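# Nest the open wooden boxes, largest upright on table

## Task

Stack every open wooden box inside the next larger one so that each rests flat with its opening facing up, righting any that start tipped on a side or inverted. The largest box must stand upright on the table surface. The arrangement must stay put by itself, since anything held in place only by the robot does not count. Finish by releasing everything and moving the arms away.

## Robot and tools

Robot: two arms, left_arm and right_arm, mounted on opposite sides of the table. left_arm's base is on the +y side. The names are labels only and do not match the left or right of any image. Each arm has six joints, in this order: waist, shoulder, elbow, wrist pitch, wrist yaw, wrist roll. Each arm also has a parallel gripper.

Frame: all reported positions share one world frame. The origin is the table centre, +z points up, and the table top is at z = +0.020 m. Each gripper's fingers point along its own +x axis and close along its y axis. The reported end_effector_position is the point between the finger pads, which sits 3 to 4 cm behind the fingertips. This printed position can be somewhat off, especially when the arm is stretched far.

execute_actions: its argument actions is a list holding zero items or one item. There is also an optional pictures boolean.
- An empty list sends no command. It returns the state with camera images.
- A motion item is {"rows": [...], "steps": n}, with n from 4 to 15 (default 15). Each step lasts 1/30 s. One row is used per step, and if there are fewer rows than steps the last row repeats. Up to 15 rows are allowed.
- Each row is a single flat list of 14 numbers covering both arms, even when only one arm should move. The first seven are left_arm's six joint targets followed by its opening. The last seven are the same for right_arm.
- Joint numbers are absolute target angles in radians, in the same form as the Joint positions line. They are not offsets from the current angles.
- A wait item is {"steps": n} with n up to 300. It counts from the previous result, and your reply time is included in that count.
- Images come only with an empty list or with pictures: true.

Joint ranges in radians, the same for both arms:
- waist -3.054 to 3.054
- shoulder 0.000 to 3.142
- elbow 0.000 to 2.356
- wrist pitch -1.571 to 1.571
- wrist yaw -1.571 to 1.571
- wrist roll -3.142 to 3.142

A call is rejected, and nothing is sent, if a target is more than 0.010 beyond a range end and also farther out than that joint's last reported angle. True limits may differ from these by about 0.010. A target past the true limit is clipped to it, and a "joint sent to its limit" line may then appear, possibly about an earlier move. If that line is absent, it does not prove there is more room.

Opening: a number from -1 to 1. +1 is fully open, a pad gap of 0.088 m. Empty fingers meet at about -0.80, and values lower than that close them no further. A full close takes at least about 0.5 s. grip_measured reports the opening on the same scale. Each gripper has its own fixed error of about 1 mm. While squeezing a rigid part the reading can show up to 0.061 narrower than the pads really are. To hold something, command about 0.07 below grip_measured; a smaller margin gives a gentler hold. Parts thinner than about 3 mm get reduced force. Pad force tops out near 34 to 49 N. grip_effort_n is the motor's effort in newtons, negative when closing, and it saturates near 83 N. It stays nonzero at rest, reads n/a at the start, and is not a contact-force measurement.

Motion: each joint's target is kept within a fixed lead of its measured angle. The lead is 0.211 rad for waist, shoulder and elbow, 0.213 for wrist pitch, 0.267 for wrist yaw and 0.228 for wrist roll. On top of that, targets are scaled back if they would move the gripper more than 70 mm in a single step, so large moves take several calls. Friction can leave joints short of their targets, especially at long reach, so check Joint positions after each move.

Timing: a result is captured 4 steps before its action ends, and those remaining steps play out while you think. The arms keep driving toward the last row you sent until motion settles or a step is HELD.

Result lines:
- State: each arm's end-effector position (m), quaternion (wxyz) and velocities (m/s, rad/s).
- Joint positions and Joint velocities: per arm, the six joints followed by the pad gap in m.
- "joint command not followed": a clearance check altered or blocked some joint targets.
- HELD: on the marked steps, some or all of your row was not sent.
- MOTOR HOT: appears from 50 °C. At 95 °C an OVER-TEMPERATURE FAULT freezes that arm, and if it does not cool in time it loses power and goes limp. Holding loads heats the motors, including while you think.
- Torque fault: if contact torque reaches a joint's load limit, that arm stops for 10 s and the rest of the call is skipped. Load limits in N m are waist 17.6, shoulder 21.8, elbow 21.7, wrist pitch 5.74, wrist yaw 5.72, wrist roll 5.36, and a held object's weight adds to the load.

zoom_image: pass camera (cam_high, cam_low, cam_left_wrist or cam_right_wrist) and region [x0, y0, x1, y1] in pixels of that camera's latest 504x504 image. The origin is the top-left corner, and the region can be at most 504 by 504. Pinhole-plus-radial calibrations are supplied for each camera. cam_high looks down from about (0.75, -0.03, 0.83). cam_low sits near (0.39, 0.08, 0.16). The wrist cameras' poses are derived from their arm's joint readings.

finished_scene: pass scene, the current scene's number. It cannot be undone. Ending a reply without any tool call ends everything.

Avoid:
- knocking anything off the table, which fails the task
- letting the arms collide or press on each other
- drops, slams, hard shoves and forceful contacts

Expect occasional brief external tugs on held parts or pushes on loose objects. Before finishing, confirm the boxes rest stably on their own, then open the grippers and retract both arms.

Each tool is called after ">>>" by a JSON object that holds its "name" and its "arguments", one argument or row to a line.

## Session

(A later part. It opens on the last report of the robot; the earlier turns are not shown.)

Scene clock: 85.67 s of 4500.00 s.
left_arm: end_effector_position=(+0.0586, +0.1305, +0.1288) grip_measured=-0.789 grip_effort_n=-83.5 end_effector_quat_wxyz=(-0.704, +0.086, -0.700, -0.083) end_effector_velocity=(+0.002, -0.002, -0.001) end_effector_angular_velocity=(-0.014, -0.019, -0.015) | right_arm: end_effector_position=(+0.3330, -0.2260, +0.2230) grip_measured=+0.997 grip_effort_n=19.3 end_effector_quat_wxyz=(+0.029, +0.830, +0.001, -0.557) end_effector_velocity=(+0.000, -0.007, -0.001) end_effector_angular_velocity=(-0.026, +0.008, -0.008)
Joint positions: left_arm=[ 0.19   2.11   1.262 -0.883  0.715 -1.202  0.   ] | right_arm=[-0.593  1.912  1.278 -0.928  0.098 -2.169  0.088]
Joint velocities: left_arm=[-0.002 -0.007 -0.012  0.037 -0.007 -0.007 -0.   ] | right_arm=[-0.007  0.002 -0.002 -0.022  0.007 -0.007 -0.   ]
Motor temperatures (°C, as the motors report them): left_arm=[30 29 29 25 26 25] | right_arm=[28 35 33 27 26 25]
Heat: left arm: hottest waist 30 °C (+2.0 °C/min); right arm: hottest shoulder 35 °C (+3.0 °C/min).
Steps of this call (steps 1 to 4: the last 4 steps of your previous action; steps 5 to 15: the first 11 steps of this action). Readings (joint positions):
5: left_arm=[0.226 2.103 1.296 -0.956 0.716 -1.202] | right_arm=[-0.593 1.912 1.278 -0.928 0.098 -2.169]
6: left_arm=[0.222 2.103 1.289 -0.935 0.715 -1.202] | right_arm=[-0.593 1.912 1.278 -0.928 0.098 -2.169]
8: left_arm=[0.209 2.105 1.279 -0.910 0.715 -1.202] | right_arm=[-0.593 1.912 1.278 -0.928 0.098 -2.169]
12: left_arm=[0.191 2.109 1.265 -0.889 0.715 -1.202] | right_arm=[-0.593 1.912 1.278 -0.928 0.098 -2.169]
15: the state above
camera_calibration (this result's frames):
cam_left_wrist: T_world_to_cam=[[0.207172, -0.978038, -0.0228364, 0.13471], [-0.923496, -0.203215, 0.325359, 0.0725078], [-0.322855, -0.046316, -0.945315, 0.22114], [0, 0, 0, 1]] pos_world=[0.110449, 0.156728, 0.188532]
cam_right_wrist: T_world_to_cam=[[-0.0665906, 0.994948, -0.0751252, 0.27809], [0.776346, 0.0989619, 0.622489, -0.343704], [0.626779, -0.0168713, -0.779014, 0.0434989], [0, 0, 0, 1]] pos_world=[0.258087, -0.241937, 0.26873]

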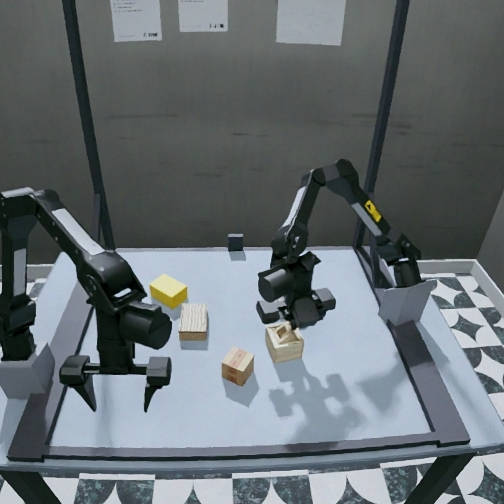

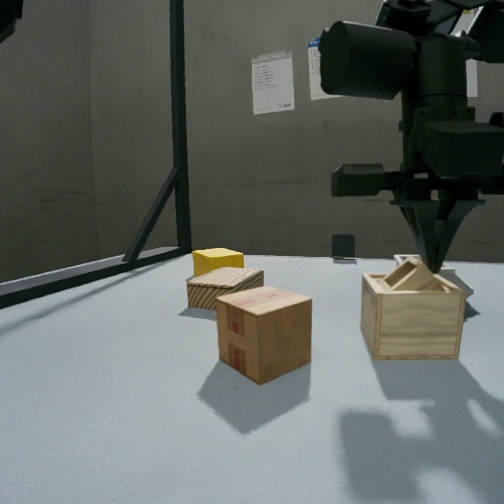

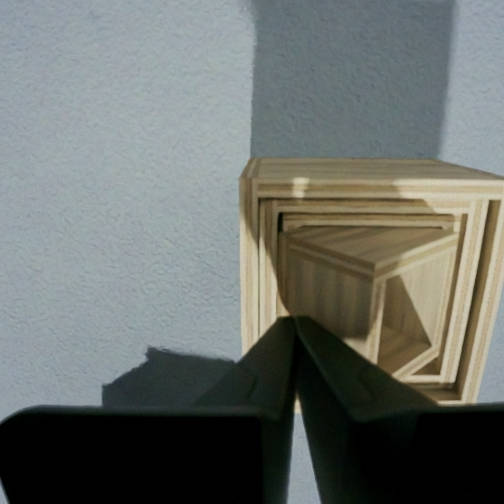

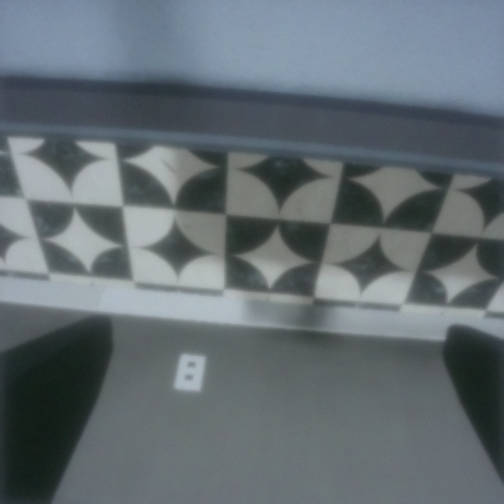

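>>> {"name": "execute_actions", "arguments": {
  "actions": [
    {"rows":[[0.17,2.14,1.245,-0.83,0.712,-1.2,-0.85,-0.593,1.912,1.278,-0.928,0.098,-2.169,1]],"steps":15}
  ]
}}

>>> {"name": "execute_actions", "arguments": {
  "actions": [
    {"steps":6}
  ],
  "pictures": true
}}

Scene clock: 86.17 s of 4500.00 s.
left_arm: end_effector_position=(+0.0617, +0.1291, +0.1254) grip_measured=-0.789 grip_effort_n=-83.5 end_effector_quat_wxyz=(-0.707, +0.085, -0.699, -0.073) end_effector_velocity=(-0.000, +0.004, -0.002) end_effector_angular_velocity=(+0.016, +0.002, +0.017) | right_arm: end_effector_position=(+0.3330, -0.2260, +0.2230) grip_measured=+0.997 grip_effort_n=18.8 end_effector_quat_wxyz=(+0.029, +0.830, +0.001, -0.557) end_effector_velocity=(+0.001, +0.000, +0.002) end_effector_angular_velocity=(+0.019, -0.000, -0.009)
Joint positions: left_arm=[ 0.188  2.115  1.253 -0.849  0.715 -1.202  0.   ] | right_arm=[-0.593  1.912  1.278 -0.928  0.098 -2.169  0.088]
Joint velocities: left_arm=[-0.002  0.002 -0.007 -0.007 -0.007 -0.007 -0.   ] | right_arm=[-0.007 -0.007 -0.002  0.007 -0.007  0.007 -0.   ]
Motor temperatures (°C, as the motors report them): left_arm=[30 29 29 25 26 25] | right_arm=[28 35 33 27 26 25]
Heat: left arm: hottest waist 30 °C (+2.0 °C/min); right arm: hottest shoulder 35 °C (+3.0 °C/min).
Steps of this call (steps 1 to 4: the last 4 steps of your previous action; steps 5 to 15: the first 11 steps of this action). Readings (joint positions):
5: left_arm=[0.189 2.111 1.260 -0.875 0.715 -1.202] | right_arm=[-0.593 1.912 1.278 -0.928 0.098 -2.169]
6: left_arm=[0.188 2.114 1.258 -0.866 0.715 -1.202] | right_arm=[-0.593 1.912 1.278 -0.928 0.098 -2.169]
8: left_arm=[0.187 2.115 1.255 -0.861 0.715 -1.202] | right_arm=[-0.593 1.912 1.278 -0.928 0.098 -2.169]
12: left_arm=[0.188 2.115 1.253 -0.851 0.715 -1.202] | right_arm=[-0.593 1.912 1.278 -0.928 0.098 -2.169]
15: the state above

Scene clock: 86.37 s of 4500.00 s.
left_arm: end_effector_position=(+0.0618, +0.1292, +0.1252) grip_measured=-0.789 grip_effort_n=-83.5 end_effector_quat_wxyz=(-0.707, +0.085, -0.698, -0.073) end_effector_velocity=(-0.003, +0.001, -0.000) end_effector_angular_velocity=(+0.002, +0.010, +0.010) | right_arm: end_effector_position=(+0.3330, -0.2260, +0.2230) grip_measured=+0.997 grip_effort_n=19.8 end_effector_quat_wxyz=(+0.029, +0.830, +0.001, -0.557) end_effector_velocity=(+0.000, -0.003, +0.000) end_effector_angular_velocity=(-0.012, -0.002, +0.001)
Joint positions: left_arm=[ 0.188  2.115  1.252 -0.848  0.715 -1.202  0.   ] | right_arm=[-0.593  1.912  1.278 -0.928  0.098 -2.169  0.088]
Joint velocities: left_arm=[-0.002 -0.002 -0.002 -0.007  0.007 -0.007 -0.   ] | right_arm=[-0.002 -0.002 -0.002 -0.007  0.007 -0.007 -0.   ]
Motor temperatures (°C, as the motors report them): left_arm=[30 29 29 25 26 25] | right_arm=[28 35 33 27 26 25]
Heat: left arm: hottest waist 30 °C (+2.0 °C/min); right arm: hottest shoulder 35 °C (+3.0 °C/min).
Kept back: nothing.
Steps of this call (steps 1 to 4: the last 4 steps of your previous action; steps 5 to 6: the robot went on to your last target). Readings (joint positions):
1: left_arm=[0.188 2.115 1.252 -0.848 0.715 -1.202] | right_arm=[-0.593 1.912 1.278 -0.928 0.098 -2.169]
2: left_arm=[0.188 2.115 1.252 -0.848 0.715 -1.202] | right_arm=[-0.593 1.912 1.278 -0.928 0.098 -2.169]
4: left_arm=[0.188 2.115 1.252 -0.848 0.715 -1.202] | right_arm=[-0.593 1.912 1.278 -0.928 0.098 -2.169]
6: the state above
camera_calibration (this result's frames):
cam_left_wrist: T_world_to_cam=[[0.192211, -0.981293, -0.0109062, 0.132572], [-0.929061, -0.185537, 0.320033, 0.0751073], [-0.31607, -0.0513815, -0.947344, 0.219257], [0, 0, 0, 1]] pos_world=[0.113598, 0.155293, 0.185121]
cam_right_wrist: T_world_to_cam=[[-0.0665906, 0.994948, -0.0751252, 0.27809], [0.776346, 0.0989619, 0.622489, -0.343704], [0.626779, -0.0168713, -0.779014, 0.0434989], [0, 0, 0, 1]] pos_world=[0.258087, -0.241937, 0.26873]

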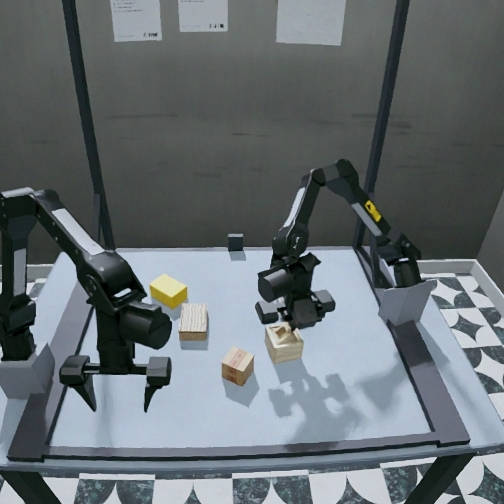

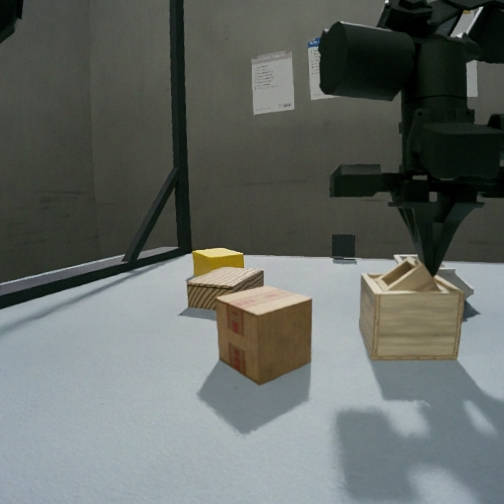

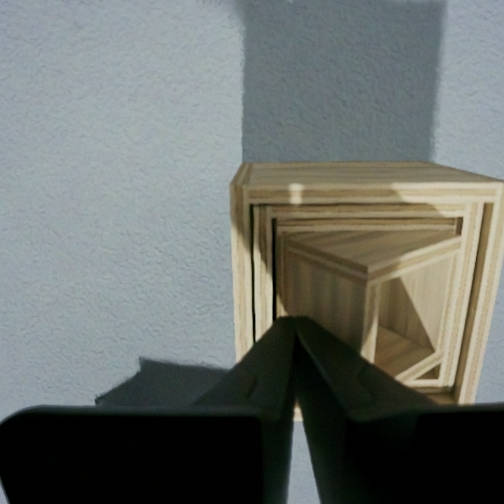

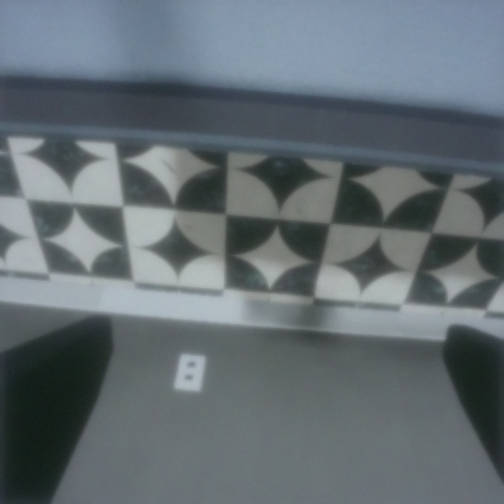

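>>> {"name": "execute_actions", "arguments": {
  "actions": [
    {"rows":[[0.22,2.11,1.33,-0.99,0.708,-1.2,-0.3,-0.593,1.912,1.278,-0.928,0.098,-2.169,1]],"steps":12}
  ]
}}

>>> {"name": "execute_actions", "arguments": {
  "actions": [
    {"rows":[[0.222,2.165,1.39,-1.005,0.708,-1.2,-0.1,-0.593,1.912,1.278,-0.928,0.098,-2.169,1]],"steps":15}
  ]
}}

>>> {"name": "execute_actions", "arguments": {
  "actions": [
    {"steps":6}
  ],
  "pictures": true
}}

Scene clock: 87.17 s of 4500.00 s.
left_arm: end_effector_position=(+0.0584, +0.1287, +0.1409) grip_measured=-0.374 grip_effort_n=15.6 end_effector_quat_wxyz=(-0.699, +0.095, -0.701, -0.101) end_effector_velocity=(-0.002, +0.011, +0.029) end_effector_angular_velocity=(+0.039, +0.035, +0.123) | right_arm: end_effector_position=(+0.3330, -0.2260, +0.2230) grip_measured=+0.997 grip_effort_n=18.8 end_effector_quat_wxyz=(+0.029, +0.830, +0.001, -0.557) end_effector_velocity=(-0.000, +0.001, +0.002) end_effector_angular_velocity=(+0.017, -0.000, -0.005)
Joint positions: left_arm=[ 0.21   2.117  1.315 -0.966  0.712 -1.202  0.021] | right_arm=[-0.593  1.912  1.278 -0.928  0.098 -2.169  0.088]
Joint velocities: left_arm=[ 0.066 -0.002  0.071 -0.198 -0.007  0.007  0.027] | right_arm=[-0.002 -0.007 -0.002  0.007 -0.007  0.007 -0.   ]
Motor temperatures (°C, as the motors report them): left_arm=[30 29 29 25 26 25] | right_arm=[28 35 33 27 26 25]
Heat: left arm: hottest waist 30 °C (+2.0 °C/min); right arm: hottest shoulder 35 °C (+3.0 °C/min).
Steps of this call (steps 1 to 15: the robot went on to your last target; step 16: nothing new was sent; steps 17 to 24: the first 8 steps of this action). Readings (joint positions):
17: left_arm=[0.189 2.115 1.257 -0.858 0.715 -1.202] | right_arm=[-0.593 1.912 1.278 -0.928 0.098 -2.169]
18: left_arm=[0.191 2.116 1.271 -0.884 0.714 -1.202] | right_arm=[-0.593 1.912 1.278 -0.928 0.098 -2.169]
20: left_arm=[0.197 2.117 1.289 -0.929 0.712 -1.202] | right_arm=[-0.593 1.912 1.278 -0.928 0.098 -2.169]
24: the state above

Scene clock: 87.67 s of 4500.00 s.
left_arm: end_effector_position=(+0.0645, +0.1200, +0.1452) grip_measured=-0.116 grip_effort_n=15.6 end_effector_quat_wxyz=(-0.698, +0.098, -0.701, -0.105) end_effector_velocity=(+0.002, +0.002, -0.006) end_effector_angular_velocity=(+0.019, +0.023, +0.030) | right_arm: end_effector_position=(+0.3330, -0.2260, +0.2230) grip_measured=+0.997 grip_effort_n=19.3 end_effector_quat_wxyz=(+0.029, +0.830, +0.001, -0.557) end_effector_velocity=(-0.006, -0.004, -0.003) end_effector_angular_velocity=(-0.015, +0.033, +0.006)
Joint positions: left_arm=[ 0.217  2.152  1.379 -1.002  0.711 -1.202  0.033] | right_arm=[-0.593  1.912  1.278 -0.928  0.098 -2.169  0.088]
Joint velocities: left_arm=[-0.002  0.032  0.017 -0.022  0.007 -0.007  0.005] | right_arm=[ 0.002 -0.002 -0.007 -0.022 -0.022 -0.007  0.   ]
Motor temperatures (°C, as the motors report them): left_arm=[30 29 29 25 26 25] | right_arm=[28 35 33 27 26 25]
Heat: left arm: hottest waist 30 °C (+2.0 °C/min); right arm: hottest shoulder 35 °C (+3.0 °C/min).
Steps of this call (steps 1 to 4: the last 4 steps of your previous action; steps 5 to 15: the first 11 steps of this action). Readings (joint positions):
5: left_arm=[0.214 2.119 1.324 -0.987 0.712 -1.202] | right_arm=[-0.593 1.912 1.278 -0.928 0.098 -2.169]
6: left_arm=[0.214 2.125 1.336 -0.995 0.711 -1.202] | right_arm=[-0.593 1.912 1.278 -0.928 0.098 -2.169]
8: left_arm=[0.216 2.136 1.357 -0.998 0.711 -1.202] | right_arm=[-0.593 1.912 1.278 -0.928 0.098 -2.169]
12: left_arm=[0.217 2.148 1.376 -1.000 0.711 -1.202] | right_arm=[-0.593 1.912 1.278 -0.928 0.098 -2.169]
15: the state above

Scene clock: 87.87 s of 4500.00 s.
left_arm: end_effector_position=(+0.0649, +0.1196, +0.1451) grip_measured=-0.106 grip_effort_n=15.6 end_effector_quat_wxyz=(-0.698, +0.098, -0.701, -0.105) end_effector_velocity=(-0.002, -0.001, +0.000) end_effector_angular_velocity=(+0.008, -0.005, +0.015) | right_arm: end_effector_position=(+0.3330, -0.2260, +0.2230) grip_measured=+0.997 grip_effort_n=19.3 end_effector_quat_wxyz=(+0.029, +0.830, +0.001, -0.557) end_effector_velocity=(-0.002, -0.003, -0.002) end_effector_angular_velocity=(-0.014, +0.013, +0.016)
Joint positions: left_arm=[ 0.217  2.154  1.382 -1.003  0.711 -1.202  0.034] | right_arm=[-0.593  1.912  1.278 -0.928  0.098 -2.169  0.088]
Joint velocities: left_arm=[-0.007 -0.002  0.007 -0.007 -0.007 -0.022  0.001] | right_arm=[-0.002 -0.002 -0.007 -0.007 -0.007 -0.022 -0.   ]
Motor temperatures (°C, as the motors report them): left_arm=[30 29 29 25 26 25] | right_arm=[28 35 33 27 26 25]
Heat: left arm: hottest waist 30 °C (+2.0 °C/min); right arm: hottest shoulder 35 °C (+3.0 °C/min).
Kept back: nothing.
Steps of this call (steps 1 to 4: the last 4 steps of your previous action; steps 5 to 6: the robot went on to your last target). Readings (joint positions):
1: left_arm=[0.217 2.153 1.379 -1.003 0.711 -1.202] | right_arm=[-0.593 1.912 1.278 -0.928 0.098 -2.169]
2: left_arm=[0.217 2.154 1.380 -1.003 0.711 -1.202] | right_arm=[-0.593 1.912 1.278 -0.928 0.098 -2.169]
4: left_arm=[0.217 2.154 1.381 -1.003 0.711 -1.202] | right_arm=[-0.593 1.912 1.278 -0.928 0.098 -2.169]
6: the state above
camera_calibration (this result's frames):
cam_left_wrist: T_world_to_cam=[[0.254598, -0.966303, -0.0379272, 0.120854], [-0.908759, -0.252478, 0.332282, 0.0747292], [-0.330661, -0.0501315, -0.942417, 0.238584], [0, 0, 0, 1]] pos_world=[0.116032, 0.14761, 0.204598]
cam_right_wrist: T_world_to_cam=[[-0.0665906, 0.994948, -0.0751252, 0.27809], [0.776346, 0.0989619, 0.622489, -0.343704], [0.626779, -0.0168713, -0.779014, 0.0434989], [0, 0, 0, 1]] pos_world=[0.258087, -0.241937, 0.26873]

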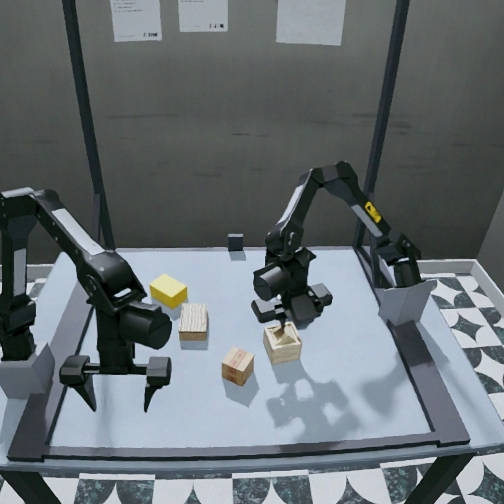

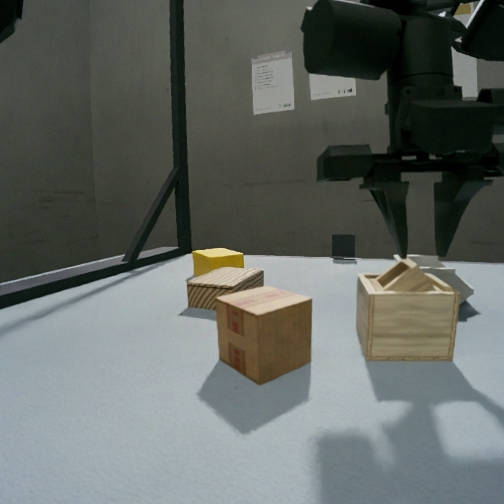

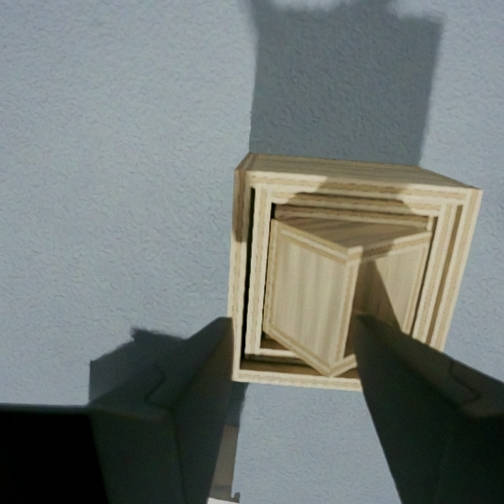

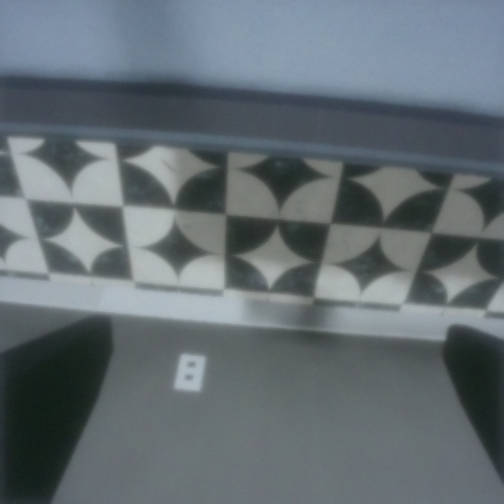

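>>> {"name": "execute_actions", "arguments": {
  "actions": [
    {"rows":[[0.205,2.19,1.415,-1.0,0.711,-1.18,-0.1,-0.593,1.912,1.278,-0.928,0.098,-2.169,1]],"steps":13}
  ]
}}

>>> {"name": "execute_actions", "arguments": {
  "actions": [
    {"rows":[[0.175,2.205,1.385,-0.93,0.714,-1.18,-0.1,-0.593,1.912,1.278,-0.928,0.098,-2.169,1]],"steps":15}
  ]
}}

>>> {"name": "execute_actions", "arguments": {
  "actions": [
    {"steps":6}
  ],
  "pictures": true
}}

Scene clock: 88.40 s of 4500.00 s.
left_arm: end_effector_position=(+0.0666, +0.1153, +0.1403) grip_measured=-0.103 grip_effort_n=15.6 end_effector_quat_wxyz=(-0.699, +0.087, -0.703, -0.099) end_effector_velocity=(-0.002, -0.001, -0.005) end_effector_angular_velocity=(+0.020, +0.002, -0.015) | right_arm: end_effector_position=(+0.3330, -0.2260, +0.2230) grip_measured=+0.997 grip_effort_n=19.3 end_effector_quat_wxyz=(+0.029, +0.830, +0.001, -0.557) end_effector_velocity=(-0.001, +0.002, -0.002) end_effector_angular_velocity=(+0.005, +0.018, +0.022)
Joint positions: left_arm=[ 0.206  2.178  1.405 -1.003  0.711 -1.185  0.034] | right_arm=[-0.593  1.912  1.278 -0.928  0.098 -2.169  0.088]
Joint velocities: left_arm=[-0.017  0.012  0.012 -0.007 -0.007  0.007 -0.   ] | right_arm=[-0.002  0.002 -0.002  0.007 -0.022 -0.022 -0.   ]
Motor temperatures (°C, as the motors report them): left_arm=[30 29 29 25 26 25] | right_arm=[28 35 33 27 26 25]
Heat: left arm: hottest waist 30 °C (+2.0 °C/min); right arm: hottest shoulder 35 °C (+3.0 °C/min).
Steps of this call (steps 1 to 7: the robot went on to your last target; steps 8 to 16: the first 9 steps of this action). Readings (joint positions):
8: left_arm=[0.217 2.157 1.384 -1.004 0.711 -1.200] | right_arm=[-0.593 1.912 1.278 -0.928 0.098 -2.169]
9: left_arm=[0.216 2.161 1.389 -1.006 0.711 -1.197] | right_arm=[-0.593 1.912 1.278 -0.928 0.098 -2.169]
11: left_arm=[0.213 2.170 1.399 -1.003 0.711 -1.190] | right_arm=[-0.593 1.912 1.278 -0.928 0.098 -2.169]
15: left_arm=[0.207 2.177 1.404 -1.003 0.711 -1.186] | right_arm=[-0.593 1.912 1.278 -0.928 0.098 -2.169]
16: the state above

Scene clock: 88.90 s of 4500.00 s.
left_arm: end_effector_position=(+0.0677, +0.1102, +0.1257) grip_measured=-0.103 grip_effort_n=15.6 end_effector_quat_wxyz=(-0.704, +0.071, -0.702, -0.080) end_effector_velocity=(+0.005, -0.000, -0.002) end_effector_angular_velocity=(+0.003, -0.025, -0.021) | right_arm: end_effector_position=(+0.3330, -0.2260, +0.2230) grip_measured=+0.997 grip_effort_n=18.8 end_effector_quat_wxyz=(+0.029, +0.830, +0.001, -0.557) end_effector_velocity=(-0.001, -0.002, -0.002) end_effector_angular_velocity=(-0.017, +0.000, +0.005)
Joint positions: left_arm=[ 0.174  2.195  1.391 -0.936  0.711 -1.183  0.034] | right_arm=[-0.593  1.912  1.278 -0.928  0.098 -2.169  0.088]
Joint velocities: left_arm=[-0.002  0.002 -0.002  0.022 -0.022  0.007 -0.   ] | right_arm=[ 0.002  0.002 -0.002 -0.007  0.007 -0.007 -0.   ]
Motor temperatures (°C, as the motors report them): left_arm=[30 29 29 25 26 25] | right_arm=[28 35 33 27 26 25]
Heat: left arm: hottest waist 30 °C (+2.0 °C/min); right arm: hottest shoulder 35 °C (+3.0 °C/min).
Steps of this call (steps 1 to 4: the last 4 steps of your previous action; steps 5 to 15: the first 11 steps of this action). Readings (joint positions):
5: left_arm=[0.205 2.180 1.406 -0.997 0.711 -1.184] | right_arm=[-0.593 1.912 1.278 -0.928 0.098 -2.169]
6: left_arm=[0.201 2.181 1.404 -0.979 0.711 -1.184] | right_arm=[-0.593 1.912 1.278 -0.928 0.098 -2.169]
8: left_arm=[0.191 2.187 1.402 -0.956 0.711 -1.183] | right_arm=[-0.593 1.912 1.278 -0.928 0.098 -2.169]
12: left_arm=[0.175 2.194 1.393 -0.941 0.711 -1.183] | right_arm=[-0.593 1.912 1.278 -0.928 0.098 -2.169]
15: the state above

Scene clock: 89.10 s of 4500.00 s.
left_arm: end_effector_position=(+0.0680, +0.1100, +0.1255) grip_measured=-0.103 grip_effort_n=15.6 end_effector_quat_wxyz=(-0.704, +0.071, -0.702, -0.079) end_effector_velocity=(-0.003, +0.001, -0.000) end_effector_angular_velocity=(+0.002, +0.010, +0.010) | right_arm: end_effector_position=(+0.3330, -0.2260, +0.2230) grip_measured=+0.997 grip_effort_n=19.3 end_effector_quat_wxyz=(+0.029, +0.830, +0.001, -0.557) end_effector_velocity=(-0.004, +0.000, -0.003) end_effector_angular_velocity=(+0.003, +0.025, -0.004)
Joint positions: left_arm=[ 0.174  2.195  1.39  -0.932  0.711 -1.183  0.034] | right_arm=[-0.593  1.912  1.278 -0.928  0.098 -2.169  0.088]
Joint velocities: left_arm=[-0.002 -0.002 -0.002 -0.007  0.007 -0.007  0.   ] | right_arm=[ 0.002  0.002 -0.002 -0.007 -0.022  0.007 -0.   ]
Motor temperatures (°C, as the motors report them): left_arm=[30 29 29 25 26 25] | right_arm=[28 35 33 27 26 25]
Heat: left arm: hottest waist 30 °C (+2.0 °C/min); right arm: hottest shoulder 35 °C (+3.0 °C/min).
Kept back: nothing.
Steps of this call (steps 1 to 4: the last 4 steps of your previous action; steps 5 to 6: the robot went on to your last target). Readings (joint positions):
1: left_arm=[0.174 2.195 1.391 -0.935 0.711 -1.183] | right_arm=[-0.593 1.912 1.278 -0.928 0.098 -2.169]
2: left_arm=[0.174 2.195 1.391 -0.934 0.711 -1.183] | right_arm=[-0.593 1.912 1.278 -0.928 0.098 -2.169]
4: left_arm=[0.174 2.195 1.391 -0.933 0.711 -1.183] | right_arm=[-0.593 1.912 1.278 -0.928 0.098 -2.169]
6: the state above
camera_calibration (this result's frames):
cam_left_wrist: T_world_to_cam=[[0.1805, -0.982782, -0.0394934, 0.117026], [-0.9276, -0.183443, 0.325435, 0.0761622], [-0.327076, -0.022107, -0.944739, 0.217692], [0, 0, 0, 1]] pos_world=[0.120727, 0.133795, 0.185498]
cam_right_wrist: T_world_to_cam=[[-0.0665906, 0.994948, -0.0751252, 0.27809], [0.776346, 0.0989619, 0.622489, -0.343704], [0.626779, -0.0168713, -0.779014, 0.0434989], [0, 0, 0, 1]] pos_world=[0.258087, -0.241937, 0.26873]

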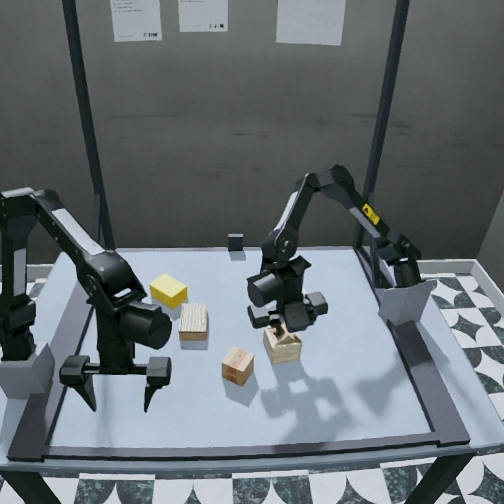

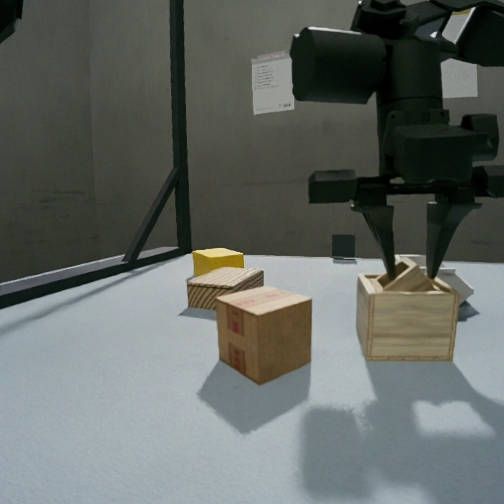

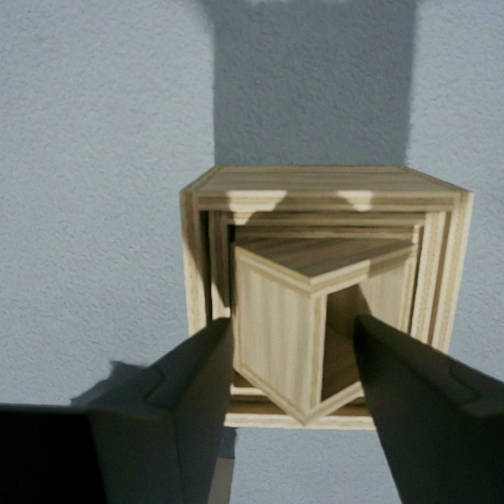

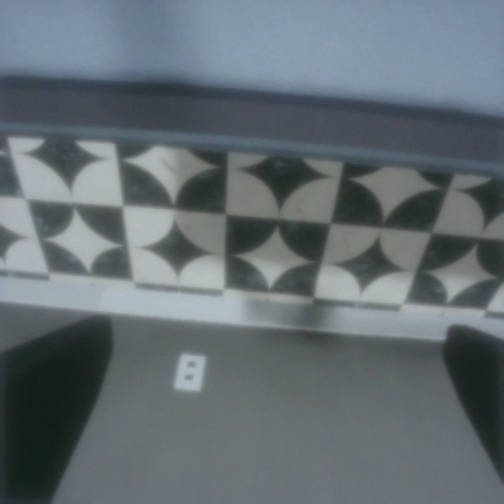

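>>> {"name": "execute_actions", "arguments": {
  "actions": [
    {"rows":[[0.16,2.19,1.365,-0.905,0.714,-1.18,-0.1,-0.593,1.912,1.278,-0.928,0.098,-2.169,1]],"steps":12}
  ]
}}

>>> {"name": "execute_actions", "arguments": {
  "actions": [
    {"rows":[[0.16,2.19,1.365,-0.905,0.714,-1.18,-0.9,-0.593,1.912,1.278,-0.928,0.098,-2.169,1]],"steps":15}
  ]
}}

>>> {"name": "execute_actions", "arguments": {
  "actions": [
    {"steps":8}
  ],
  "pictures": true
}}

Scene clock: 89.50 s of 4500.00 s.
left_arm: end_effector_position=(+0.0658, +0.1116, +0.1189) grip_measured=-0.103 grip_effort_n=15.6 end_effector_quat_wxyz=(+0.704, -0.064, +0.703, +0.077) end_effector_velocity=(-0.003, -0.005, -0.007) end_effector_angular_velocity=(+0.001, -0.013, -0.019) | right_arm: end_effector_position=(+0.3330, -0.2260, +0.2230) grip_measured=+0.997 grip_effort_n=19.8 end_effector_quat_wxyz=(+0.029, +0.830, +0.001, -0.557) end_effector_velocity=(-0.004, +0.002, -0.000) end_effector_angular_velocity=(-0.000, +0.021, +0.026)
Joint positions: left_arm=[ 0.16   2.195  1.372 -0.91   0.711 -1.183  0.034] | right_arm=[-0.593  1.912  1.278 -0.928  0.098 -2.169  0.088]
Joint velocities: left_arm=[-0.027 -0.002 -0.007  0.037 -0.007 -0.022 -0.   ] | right_arm=[ 0.002 -0.002  0.002 -0.007 -0.022 -0.022  0.   ]
Motor temperatures (°C, as the motors report them): left_arm=[30 29 29 25 26 25] | right_arm=[28 35 33 27 26 25]
Heat: left arm: hottest waist 30 °C (+2.0 °C/min); right arm: hottest shoulder 35 °C (+3.0 °C/min).
Steps of this call (steps 1 to 4: the robot went on to your last target; steps 5 to 12: the first 8 steps of this action). Readings (joint positions):
5: left_arm=[0.174 2.195 1.389 -0.929 0.711 -1.183] | right_arm=[-0.593 1.912 1.278 -0.928 0.098 -2.169]
6: left_arm=[0.172 2.195 1.385 -0.922 0.711 -1.183] | right_arm=[-0.593 1.912 1.278 -0.928 0.098 -2.169]
8: left_arm=[0.168 2.195 1.379 -0.916 0.711 -1.183] | right_arm=[-0.593 1.912 1.278 -0.928 0.098 -2.169]
12: the state above

Scene clock: 90.00 s of 4500.00 s.
left_arm: end_effector_position=(+0.0659, +0.1122, +0.1181) grip_measured=-0.729 grip_effort_n=-83.5 end_effector_quat_wxyz=(+0.704, -0.064, +0.703, +0.077) end_effector_velocity=(+0.000, +0.002, +0.001) end_effector_angular_velocity=(+0.015, -0.017, +0.007) | right_arm: end_effector_position=(+0.3330, -0.2260, +0.2230) grip_measured=+0.997 grip_effort_n=19.3 end_effector_quat_wxyz=(+0.029, +0.830, +0.001, -0.557) end_effector_velocity=(+0.001, -0.005, +0.002) end_effector_angular_velocity=(-0.018, +0.003, -0.006)
Joint positions: left_arm=[ 0.159  2.195  1.369 -0.907  0.711 -1.182  0.003] | right_arm=[-0.593  1.912  1.278 -0.928  0.098 -2.169  0.088]
Joint velocities: left_arm=[-0.002 -0.007 -0.002 -0.007 -0.022 -0.007 -0.   ] | right_arm=[-0.007 -0.002  0.002 -0.022  0.007 -0.007  0.   ]
Motor temperatures (°C, as the motors report them): left_arm=[30 29 29 25 26 25] | right_arm=[28 35 33 27 26 25]
Heat: left arm: hottest waist 30 °C (+2.0 °C/min); right arm: hottest shoulder 35 °C (+3.0 °C/min).
Steps of this call (steps 1 to 4: the last 4 steps of your previous action; steps 5 to 15: the first 11 steps of this action). Readings (joint positions):
5: left_arm=[0.160 2.195 1.371 -0.908 0.711 -1.183] | right_arm=[-0.593 1.912 1.278 -0.928 0.098 -2.169]
6: left_arm=[0.160 2.195 1.371 -0.908 0.711 -1.183] | right_arm=[-0.593 1.912 1.278 -0.928 0.098 -2.169]
8: left_arm=[0.160 2.195 1.370 -0.908 0.711 -1.183] | right_arm=[-0.593 1.912 1.278 -0.928 0.098 -2.169]
12: left_arm=[0.159 2.195 1.369 -0.907 0.711 -1.182] | right_arm=[-0.593 1.912 1.278 -0.928 0.098 -2.169]
15: the state above

Scene clock: 90.27 s of 4500.00 s.
left_arm: end_effector_position=(+0.0659, +0.1122, +0.1181) grip_measured=-0.729 grip_effort_n=-83.5 end_effector_quat_wxyz=(+0.704, -0.064, +0.703, +0.077) end_effector_velocity=(-0.000, +0.003, -0.002) end_effector_angular_velocity=(+0.021, -0.014, +0.021) | right_arm: end_effector_position=(+0.3330, -0.2260, +0.2230) grip_measured=+0.997 grip_effort_n=19.8 end_effector_quat_wxyz=(+0.029, +0.830, +0.001, -0.557) end_effector_velocity=(+0.001, -0.004, +0.002) end_effector_angular_velocity=(-0.006, -0.005, -0.002)
Joint positions: left_arm=[ 0.159  2.195  1.369 -0.907  0.711 -1.182  0.003] | right_arm=[-0.593  1.912  1.278 -0.928  0.098 -2.169  0.088]
Joint velocities: left_arm=[-0.007 -0.002 -0.002 -0.007 -0.022 -0.022  0.   ] | right_arm=[-0.007 -0.007 -0.002 -0.007  0.007 -0.007  0.   ]
Motor temperatures (°C, as the motors report them): left_arm=[30 29 29 25 26 25] | right_arm=[28 35 33 27 26 25]
Heat: left arm: hottest waist 30 °C (+2.0 °C/min); right arm: hottest shoulder 35 °C (+3.0 °C/min).
Kept back: nothing.
Steps of this call (steps 1 to 4: the last 4 steps of your previous action; steps 5 to 8: the robot went on to your last target). Readings (joint positions):
1: left_arm=[0.159 2.195 1.369 -0.907 0.711 -1.182] | right_arm=[-0.593 1.912 1.278 -0.928 0.098 -2.169]
2: left_arm=[0.159 2.195 1.369 -0.907 0.711 -1.182] | right_arm=[-0.593 1.912 1.278 -0.928 0.098 -2.169]
4: left_arm=[0.159 2.195 1.369 -0.907 0.711 -1.182] | right_arm=[-0.593 1.912 1.278 -0.928 0.098 -2.169]
8: the state above
camera_calibration (this result's frames):
cam_left_wrist: T_world_to_cam=[[0.166689, -0.984905, -0.0466459, 0.121296], [-0.929452, -0.172744, 0.326003, 0.0758815], [-0.32914, -0.0109861, -0.944217, 0.208868], [0, 0, 0, 1]] pos_world=[0.119056, 0.134867, 0.178137]
cam_right_wrist: T_world_to_cam=[[-0.0665906, 0.994948, -0.0751252, 0.27809], [0.776346, 0.0989619, 0.622489, -0.343704], [0.626779, -0.0168713, -0.779014, 0.0434989], [0, 0, 0, 1]] pos_world=[0.258087, -0.241937, 0.26873]

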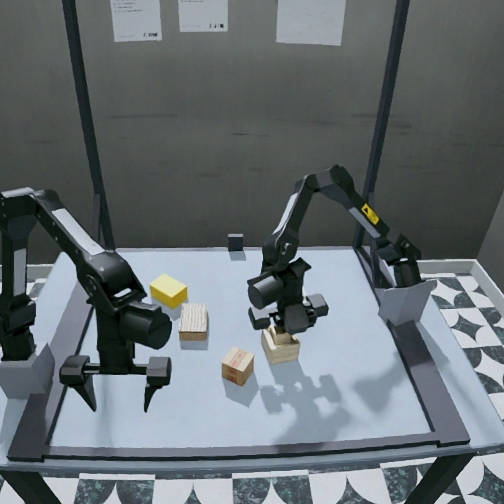

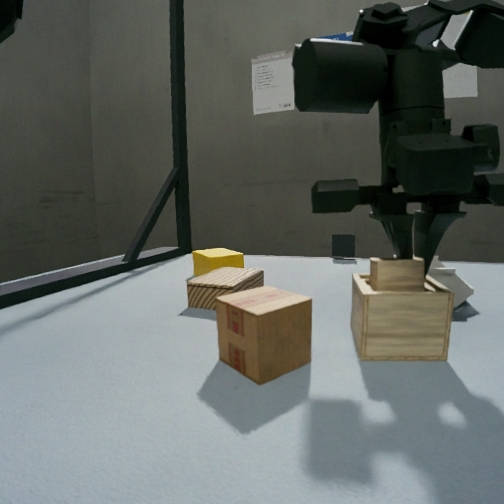

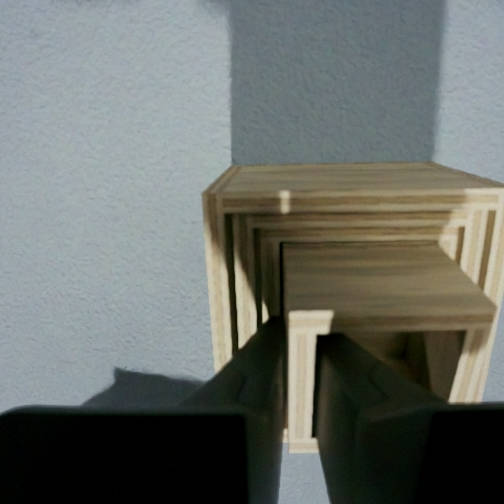

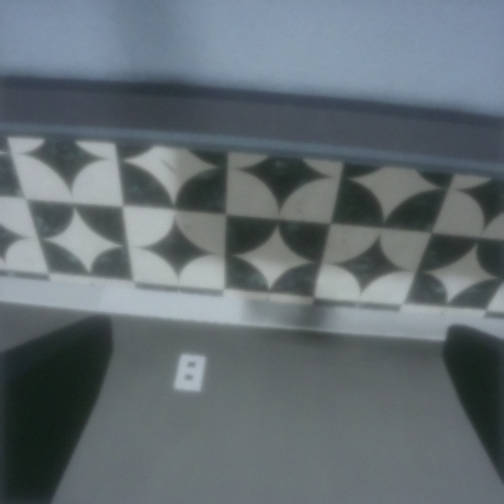

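>>> {"name": "zoom_image", "arguments": {
  "camera": "cam_left_wrist",
  "region": [204, 150, 504, 450]
}}

Region (204, 150, 504, 450) of cam_left_wrist's 504x504 image, scaled by 1.680, with more detail than that image has.

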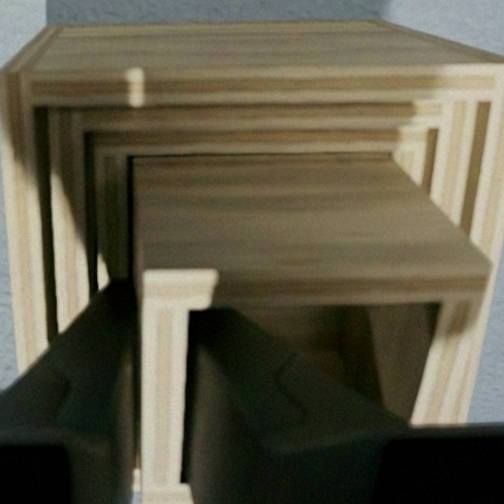

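>>> {"name": "execute_actions", "arguments": {
  "actions": [
    {"rows":[[0.138,2.205,1.342,-0.86,0.714,-1.18,-0.9,-0.593,1.912,1.278,-0.928,0.098,-2.169,1]],"steps":15}
  ]
}}

>>> {"name": "execute_actions", "arguments": {
  "actions": [
    {"steps":6}
  ],
  "pictures": true
}}

Scene clock: 90.80 s of 4500.00 s.
left_arm: end_effector_position=(+0.0663, +0.1115, +0.1127) grip_measured=-0.729 grip_effort_n=-83.5 end_effector_quat_wxyz=(+0.707, -0.059, +0.701, +0.067) end_effector_velocity=(+0.000, +0.003, -0.002) end_effector_angular_velocity=(+0.007, -0.005, +0.022) | right_arm: end_effector_position=(+0.3330, -0.2260, +0.2230) grip_measured=+0.997 grip_effort_n=18.8 end_effector_quat_wxyz=(+0.029, +0.830, +0.001, -0.557) end_effector_velocity=(+0.000, +0.001, +0.000) end_effector_angular_velocity=(+0.008, +0.003, +0.008)
Joint positions: left_arm=[ 0.149  2.195  1.352 -0.87   0.711 -1.182  0.003] | right_arm=[-0.593  1.912  1.278 -0.928  0.098 -2.169  0.088]
Joint velocities: left_arm=[-0.002 -0.002 -0.012  0.007 -0.007 -0.022 -0.   ] | right_arm=[-0.002 -0.002 -0.002  0.007 -0.007 -0.007 -0.   ]
Motor temperatures (°C, as the motors report them): left_arm=[31 29 29 25 26 25] | right_arm=[28 35 33 27 26 25]
Heat: left arm: hottest waist 31 °C (+3.0 °C/min); right arm: hottest shoulder 35 °C (+3.0 °C/min).
Steps of this call (steps 1 to 5: the robot went on to your last target; steps 6 to 16: the first 11 steps of this action). Readings (joint positions):
6: left_arm=[0.159 2.195 1.366 -0.903 0.711 -1.182] | right_arm=[-0.593 1.912 1.278 -0.928 0.098 -2.169]
7: left_arm=[0.157 2.195 1.362 -0.892 0.711 -1.182] | right_arm=[-0.593 1.912 1.278 -0.928 0.098 -2.169]
9: left_arm=[0.150 2.195 1.356 -0.880 0.711 -1.182] | right_arm=[-0.593 1.912 1.278 -0.928 0.098 -2.169]
13: left_arm=[0.149 2.195 1.353 -0.871 0.711 -1.182] | right_arm=[-0.593 1.912 1.278 -0.928 0.098 -2.169]
16: the state above

Scene clock: 91.00 s of 4500.00 s.
left_arm: end_effector_position=(+0.0663, +0.1116, +0.1126) grip_measured=-0.729 grip_effort_n=-83.5 end_effector_quat_wxyz=(+0.707, -0.059, +0.701, +0.067) end_effector_velocity=(+0.001, -0.000, -0.000) end_effector_angular_velocity=(+0.001, -0.008, -0.014) | right_arm: end_effector_position=(+0.3330, -0.2260, +0.2230) grip_measured=+0.997 grip_effort_n=18.8 end_effector_quat_wxyz=(+0.029, +0.830, +0.001, -0.557) end_effector_velocity=(-0.006, -0.002, -0.000) end_effector_angular_velocity=(-0.007, +0.028, +0.009)
Joint positions: left_arm=[ 0.149  2.195  1.351 -0.869  0.711 -1.182  0.003] | right_arm=[-0.593  1.912  1.278 -0.928  0.098 -2.169  0.088]
Joint velocities: left_arm=[-0.002 -0.002 -0.002  0.007 -0.007  0.007 -0.   ] | right_arm=[ 0.002 -0.007 -0.002 -0.022 -0.022 -0.007  0.   ]
Motor temperatures (°C, as the motors report them): left_arm=[31 29 29 25 26 25] | right_arm=[28 35 33 27 26 25]
Heat: left arm: hottest waist 31 °C (+3.0 °C/min); right arm: hottest shoulder 35 °C (+3.0 °C/min).
Kept back: nothing.
Steps of this call (steps 1 to 4: the last 4 steps of your previous action; steps 5 to 6: the robot went on to your last target). Readings (joint positions):
1: left_arm=[0.149 2.195 1.352 -0.870 0.711 -1.182] | right_arm=[-0.593 1.912 1.278 -0.928 0.098 -2.169]
2: left_arm=[0.149 2.195 1.352 -0.869 0.711 -1.182] | right_arm=[-0.593 1.912 1.278 -0.928 0.098 -2.169]
4: left_arm=[0.149 2.195 1.351 -0.869 0.711 -1.182] | right_arm=[-0.593 1.912 1.278 -0.928 0.098 -2.169]
6: the state above
camera_calibration (this result's frames):
cam_left_wrist: T_world_to_cam=[[0.146199, -0.98846, -0.0396505, 0.12137], [-0.93481, -0.151156, 0.321377, 0.0764655], [-0.323662, -0.00991948, -0.946121, 0.203503], [0, 0, 0, 1]] pos_world=[0.119602, 0.133546, 0.172776]
cam_right_wrist: T_world_to_cam=[[-0.0665906, 0.994948, -0.0751252, 0.27809], [0.776346, 0.0989619, 0.622489, -0.343704], [0.626779, -0.0168713, -0.779014, 0.0434989], [0, 0, 0, 1]] pos_world=[0.258087, -0.241937, 0.26873]

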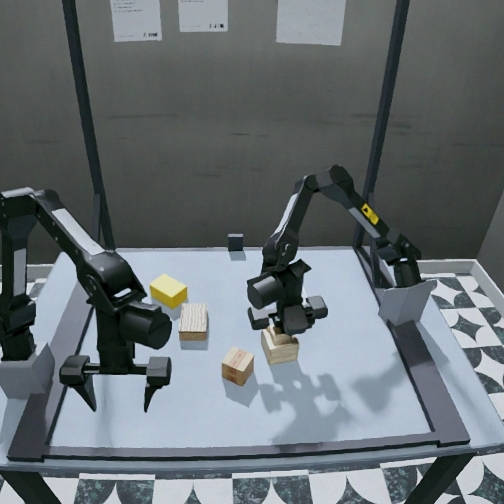

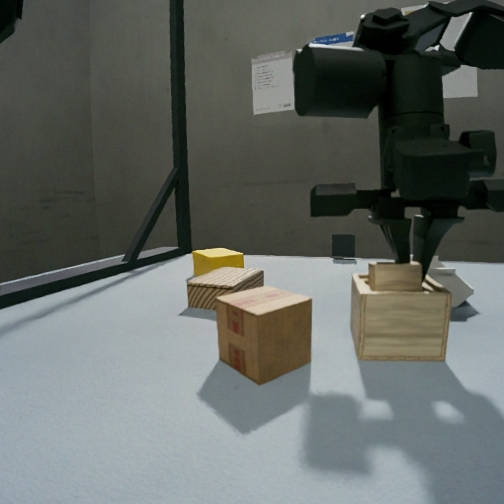

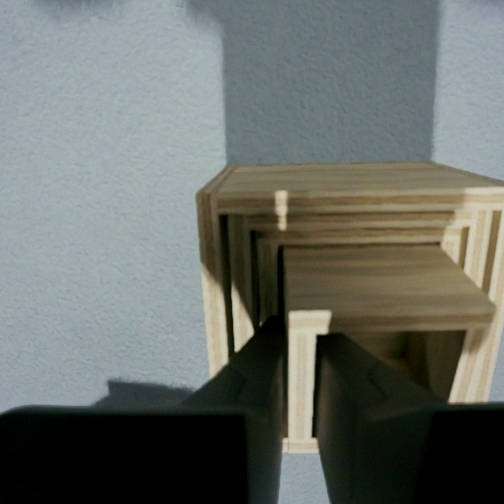

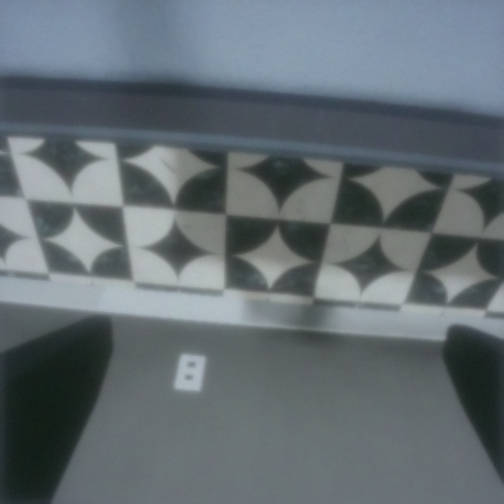

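It's going in. Release.

>>> {"name": "execute_actions", "arguments": {
  "actions": [
    {"rows":[[0.149,2.195,1.351,-0.869,0.711,-1.182,-0.62,-0.593,1.912,1.278,-0.928,0.098,-2.169,1]],"steps":15}
  ]
}}

>>> {"name": "execute_actions", "arguments": {
  "actions": [
    {"rows":[[0.215,2.17,1.40,-1.02,0.708,-1.18,-0.62,-0.593,1.912,1.278,-0.928,0.098,-2.169,1]],"steps":15}
  ]
}}

>>> {"name": "execute_actions", "arguments": {
  "actions": [
    {"steps":6}
  ],
  "pictures": true
}}

Scene clock: 91.50 s of 4500.00 s.
left_arm: end_effector_position=(+0.0663, +0.1114, +0.1129) grip_measured=-0.639 grip_effort_n=16.0 end_effector_quat_wxyz=(+0.706, -0.060, +0.702, +0.066) end_effector_velocity=(-0.001, +0.002, -0.000) end_effector_angular_velocity=(+0.010, -0.003, +0.010) | right_arm: end_effector_position=(+0.3330, -0.2260, +0.2230) grip_measured=+0.997 grip_effort_n=18.8 end_effector_quat_wxyz=(+0.029, +0.830, +0.001, -0.557) end_effector_velocity=(+0.000, +0.001, +0.000) end_effector_angular_velocity=(+0.008, +0.003, +0.008)
Joint positions: left_arm=[ 0.151  2.195  1.351 -0.868  0.714 -1.182  0.008] | right_arm=[-0.593  1.912  1.278 -0.928  0.098 -2.169  0.088]
Joint velocities: left_arm=[-0.002 -0.002 -0.002 -0.007 -0.007 -0.007  0.006] | right_arm=[-0.002 -0.002 -0.002  0.007 -0.007 -0.007 -0.   ]
Motor temperatures (°C, as the motors report them): left_arm=[31 29 29 25 26 25] | right_arm=[28 35 33 27 26 25]
Heat: left arm: hottest waist 31 °C (+3.0 °C/min); right arm: hottest shoulder 35 °C (+3.0 °C/min).
Steps of this call (steps 1 to 4: the robot went on to your last target; steps 5 to 15: the first 11 steps of this action). Readings (joint positions):
5: left_arm=[0.149 2.195 1.351 -0.869 0.711 -1.182] | right_arm=[-0.593 1.912 1.278 -0.928 0.098 -2.169]
6: left_arm=[0.150 2.195 1.351 -0.869 0.712 -1.182] | right_arm=[-0.593 1.912 1.278 -0.928 0.098 -2.169]
8: left_arm=[0.150 2.195 1.351 -0.869 0.714 -1.182] | right_arm=[-0.593 1.912 1.278 -0.928 0.098 -2.169]
12: left_arm=[0.150 2.195 1.351 -0.868 0.714 -1.182] | right_arm=[-0.593 1.912 1.278 -0.928 0.098 -2.169]
15: the state above

Scene clock: 92.00 s of 4500.00 s.
left_arm: end_effector_position=(+0.0675, +0.1217, +0.1379) grip_measured=-0.623 grip_effort_n=15.1 end_effector_quat_wxyz=(-0.695, +0.089, -0.705, -0.110) end_effector_velocity=(-0.011, +0.007, +0.003) end_effector_angular_velocity=(+0.046, +0.024, +0.027) | right_arm: end_effector_position=(+0.3330, -0.2260, +0.2230) grip_measured=+0.997 grip_effort_n=19.3 end_effector_quat_wxyz=(+0.029, +0.830, +0.001, -0.557) end_effector_velocity=(+0.001, -0.003, -0.001) end_effector_angular_velocity=(-0.016, +0.000, +0.000)
Joint positions: left_arm=[ 0.211  2.183  1.391 -1.01   0.712 -1.182  0.008] | right_arm=[-0.593  1.912  1.278 -0.928  0.098 -2.169  0.088]
Joint velocities: left_arm=[-0.007 -0.007  0.012 -0.081 -0.007  0.007  0.   ] | right_arm=[-0.002  0.002 -0.002 -0.007  0.007 -0.007 -0.   ]
Motor temperatures (°C, as the motors report them): left_arm=[31 29 29 25 26 25] | right_arm=[28 35 33 27 26 25]
Heat: left arm: hottest waist 31 °C (+3.0 °C/min); right arm: hottest shoulder 35 °C (+3.0 °C/min).
Steps of this call (steps 1 to 4: the last 4 steps of your previous action; steps 5 to 15: the first 11 steps of this action). Readings (joint positions):
5: left_arm=[0.152 2.194 1.356 -0.882 0.714 -1.182] | right_arm=[-0.593 1.912 1.278 -0.928 0.098 -2.169]
6: left_arm=[0.158 2.194 1.365 -0.917 0.714 -1.182] | right_arm=[-0.593 1.912 1.278 -0.928 0.098 -2.169]
8: left_arm=[0.178 2.193 1.374 -0.963 0.714 -1.182] | right_arm=[-0.593 1.912 1.278 -0.928 0.098 -2.169]
12: left_arm=[0.209 2.185 1.387 -0.999 0.712 -1.182] | right_arm=[-0.593 1.912 1.278 -0.928 0.098 -2.169]
15: the state above

Scene clock: 92.20 s of 4500.00 s.
left_arm: end_effector_position=(+0.0668, +0.1224, +0.1381) grip_measured=-0.623 grip_effort_n=15.6 end_effector_quat_wxyz=(-0.694, +0.089, -0.706, -0.113) end_effector_velocity=(-0.003, +0.003, +0.001) end_effector_angular_velocity=(+0.017, +0.002, +0.016) | right_arm: end_effector_position=(+0.3330, -0.2260, +0.2230) grip_measured=+0.997 grip_effort_n=18.8 end_effector_quat_wxyz=(+0.029, +0.830, +0.001, -0.557) end_effector_velocity=(+0.000, -0.003, +0.000) end_effector_angular_velocity=(-0.012, -0.002, +0.001)
Joint positions: left_arm=[ 0.211  2.183  1.392 -1.017  0.712 -1.182  0.008] | right_arm=[-0.593  1.912  1.278 -0.928  0.098 -2.169  0.088]
Joint velocities: left_arm=[-0.002 -0.002  0.002 -0.022 -0.007 -0.007 -0.   ] | right_arm=[-0.002 -0.002 -0.002 -0.007  0.007 -0.007 -0.   ]
Motor temperatures (°C, as the motors report them): left_arm=[31 29 29 25 26 25] | right_arm=[28 35 33 27 26 25]
Heat: left arm: hottest waist 31 °C (+3.0 °C/min); right arm: hottest shoulder 35 °C (+2.0 °C/min).
Kept back: nothing.
Steps of this call (steps 1 to 4: the last 4 steps of your previous action; steps 5 to 6: the robot went on to your last target). Readings (joint positions):
1: left_arm=[0.211 2.183 1.392 -1.012 0.712 -1.182] | right_arm=[-0.593 1.912 1.278 -0.928 0.098 -2.169]
2: left_arm=[0.211 2.183 1.392 -1.013 0.712 -1.182] | right_arm=[-0.593 1.912 1.278 -0.928 0.098 -2.169]
4: left_arm=[0.211 2.183 1.392 -1.016 0.712 -1.182] | right_arm=[-0.593 1.912 1.278 -0.928 0.098 -2.169]
6: the state above
camera_calibration (this result's frames):
cam_left_wrist: T_world_to_cam=[[0.251431, -0.965734, -0.0643419, 0.126584], [-0.90368, -0.258042, 0.341727, 0.0785058], [-0.34662, -0.0277762, -0.937594, 0.230446], [0, 0, 0, 1]] pos_world=[0.118994, 0.148905, 0.197382]
cam_right_wrist: T_world_to_cam=[[-0.0665906, 0.994948, -0.0751252, 0.27809], [0.776346, 0.0989619, 0.622489, -0.343704], [0.626779, -0.0168713, -0.779014, 0.0434989], [0, 0, 0, 1]] pos_world=[0.258087, -0.241937, 0.26873]

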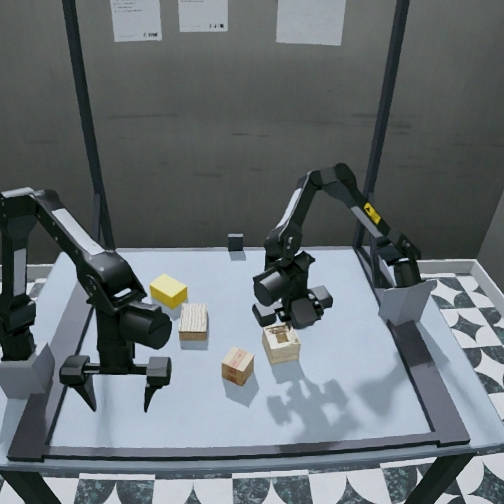

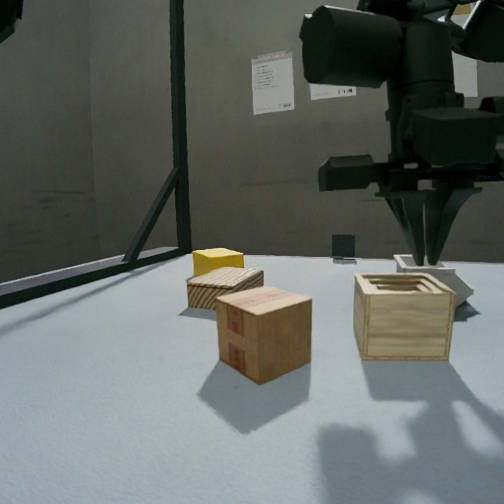

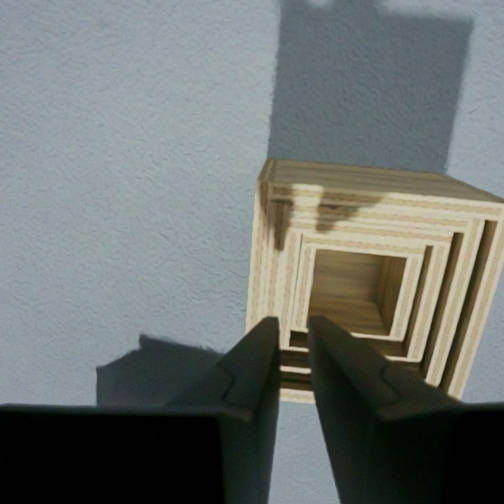

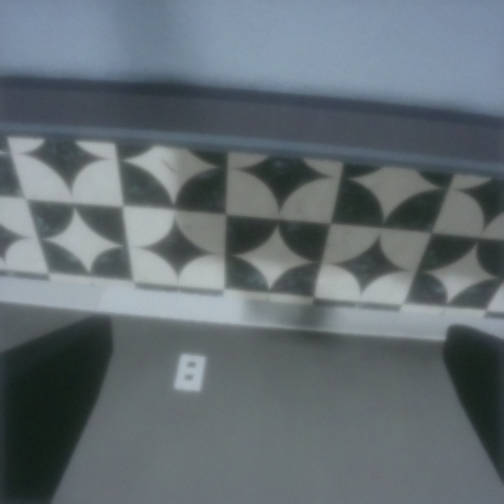

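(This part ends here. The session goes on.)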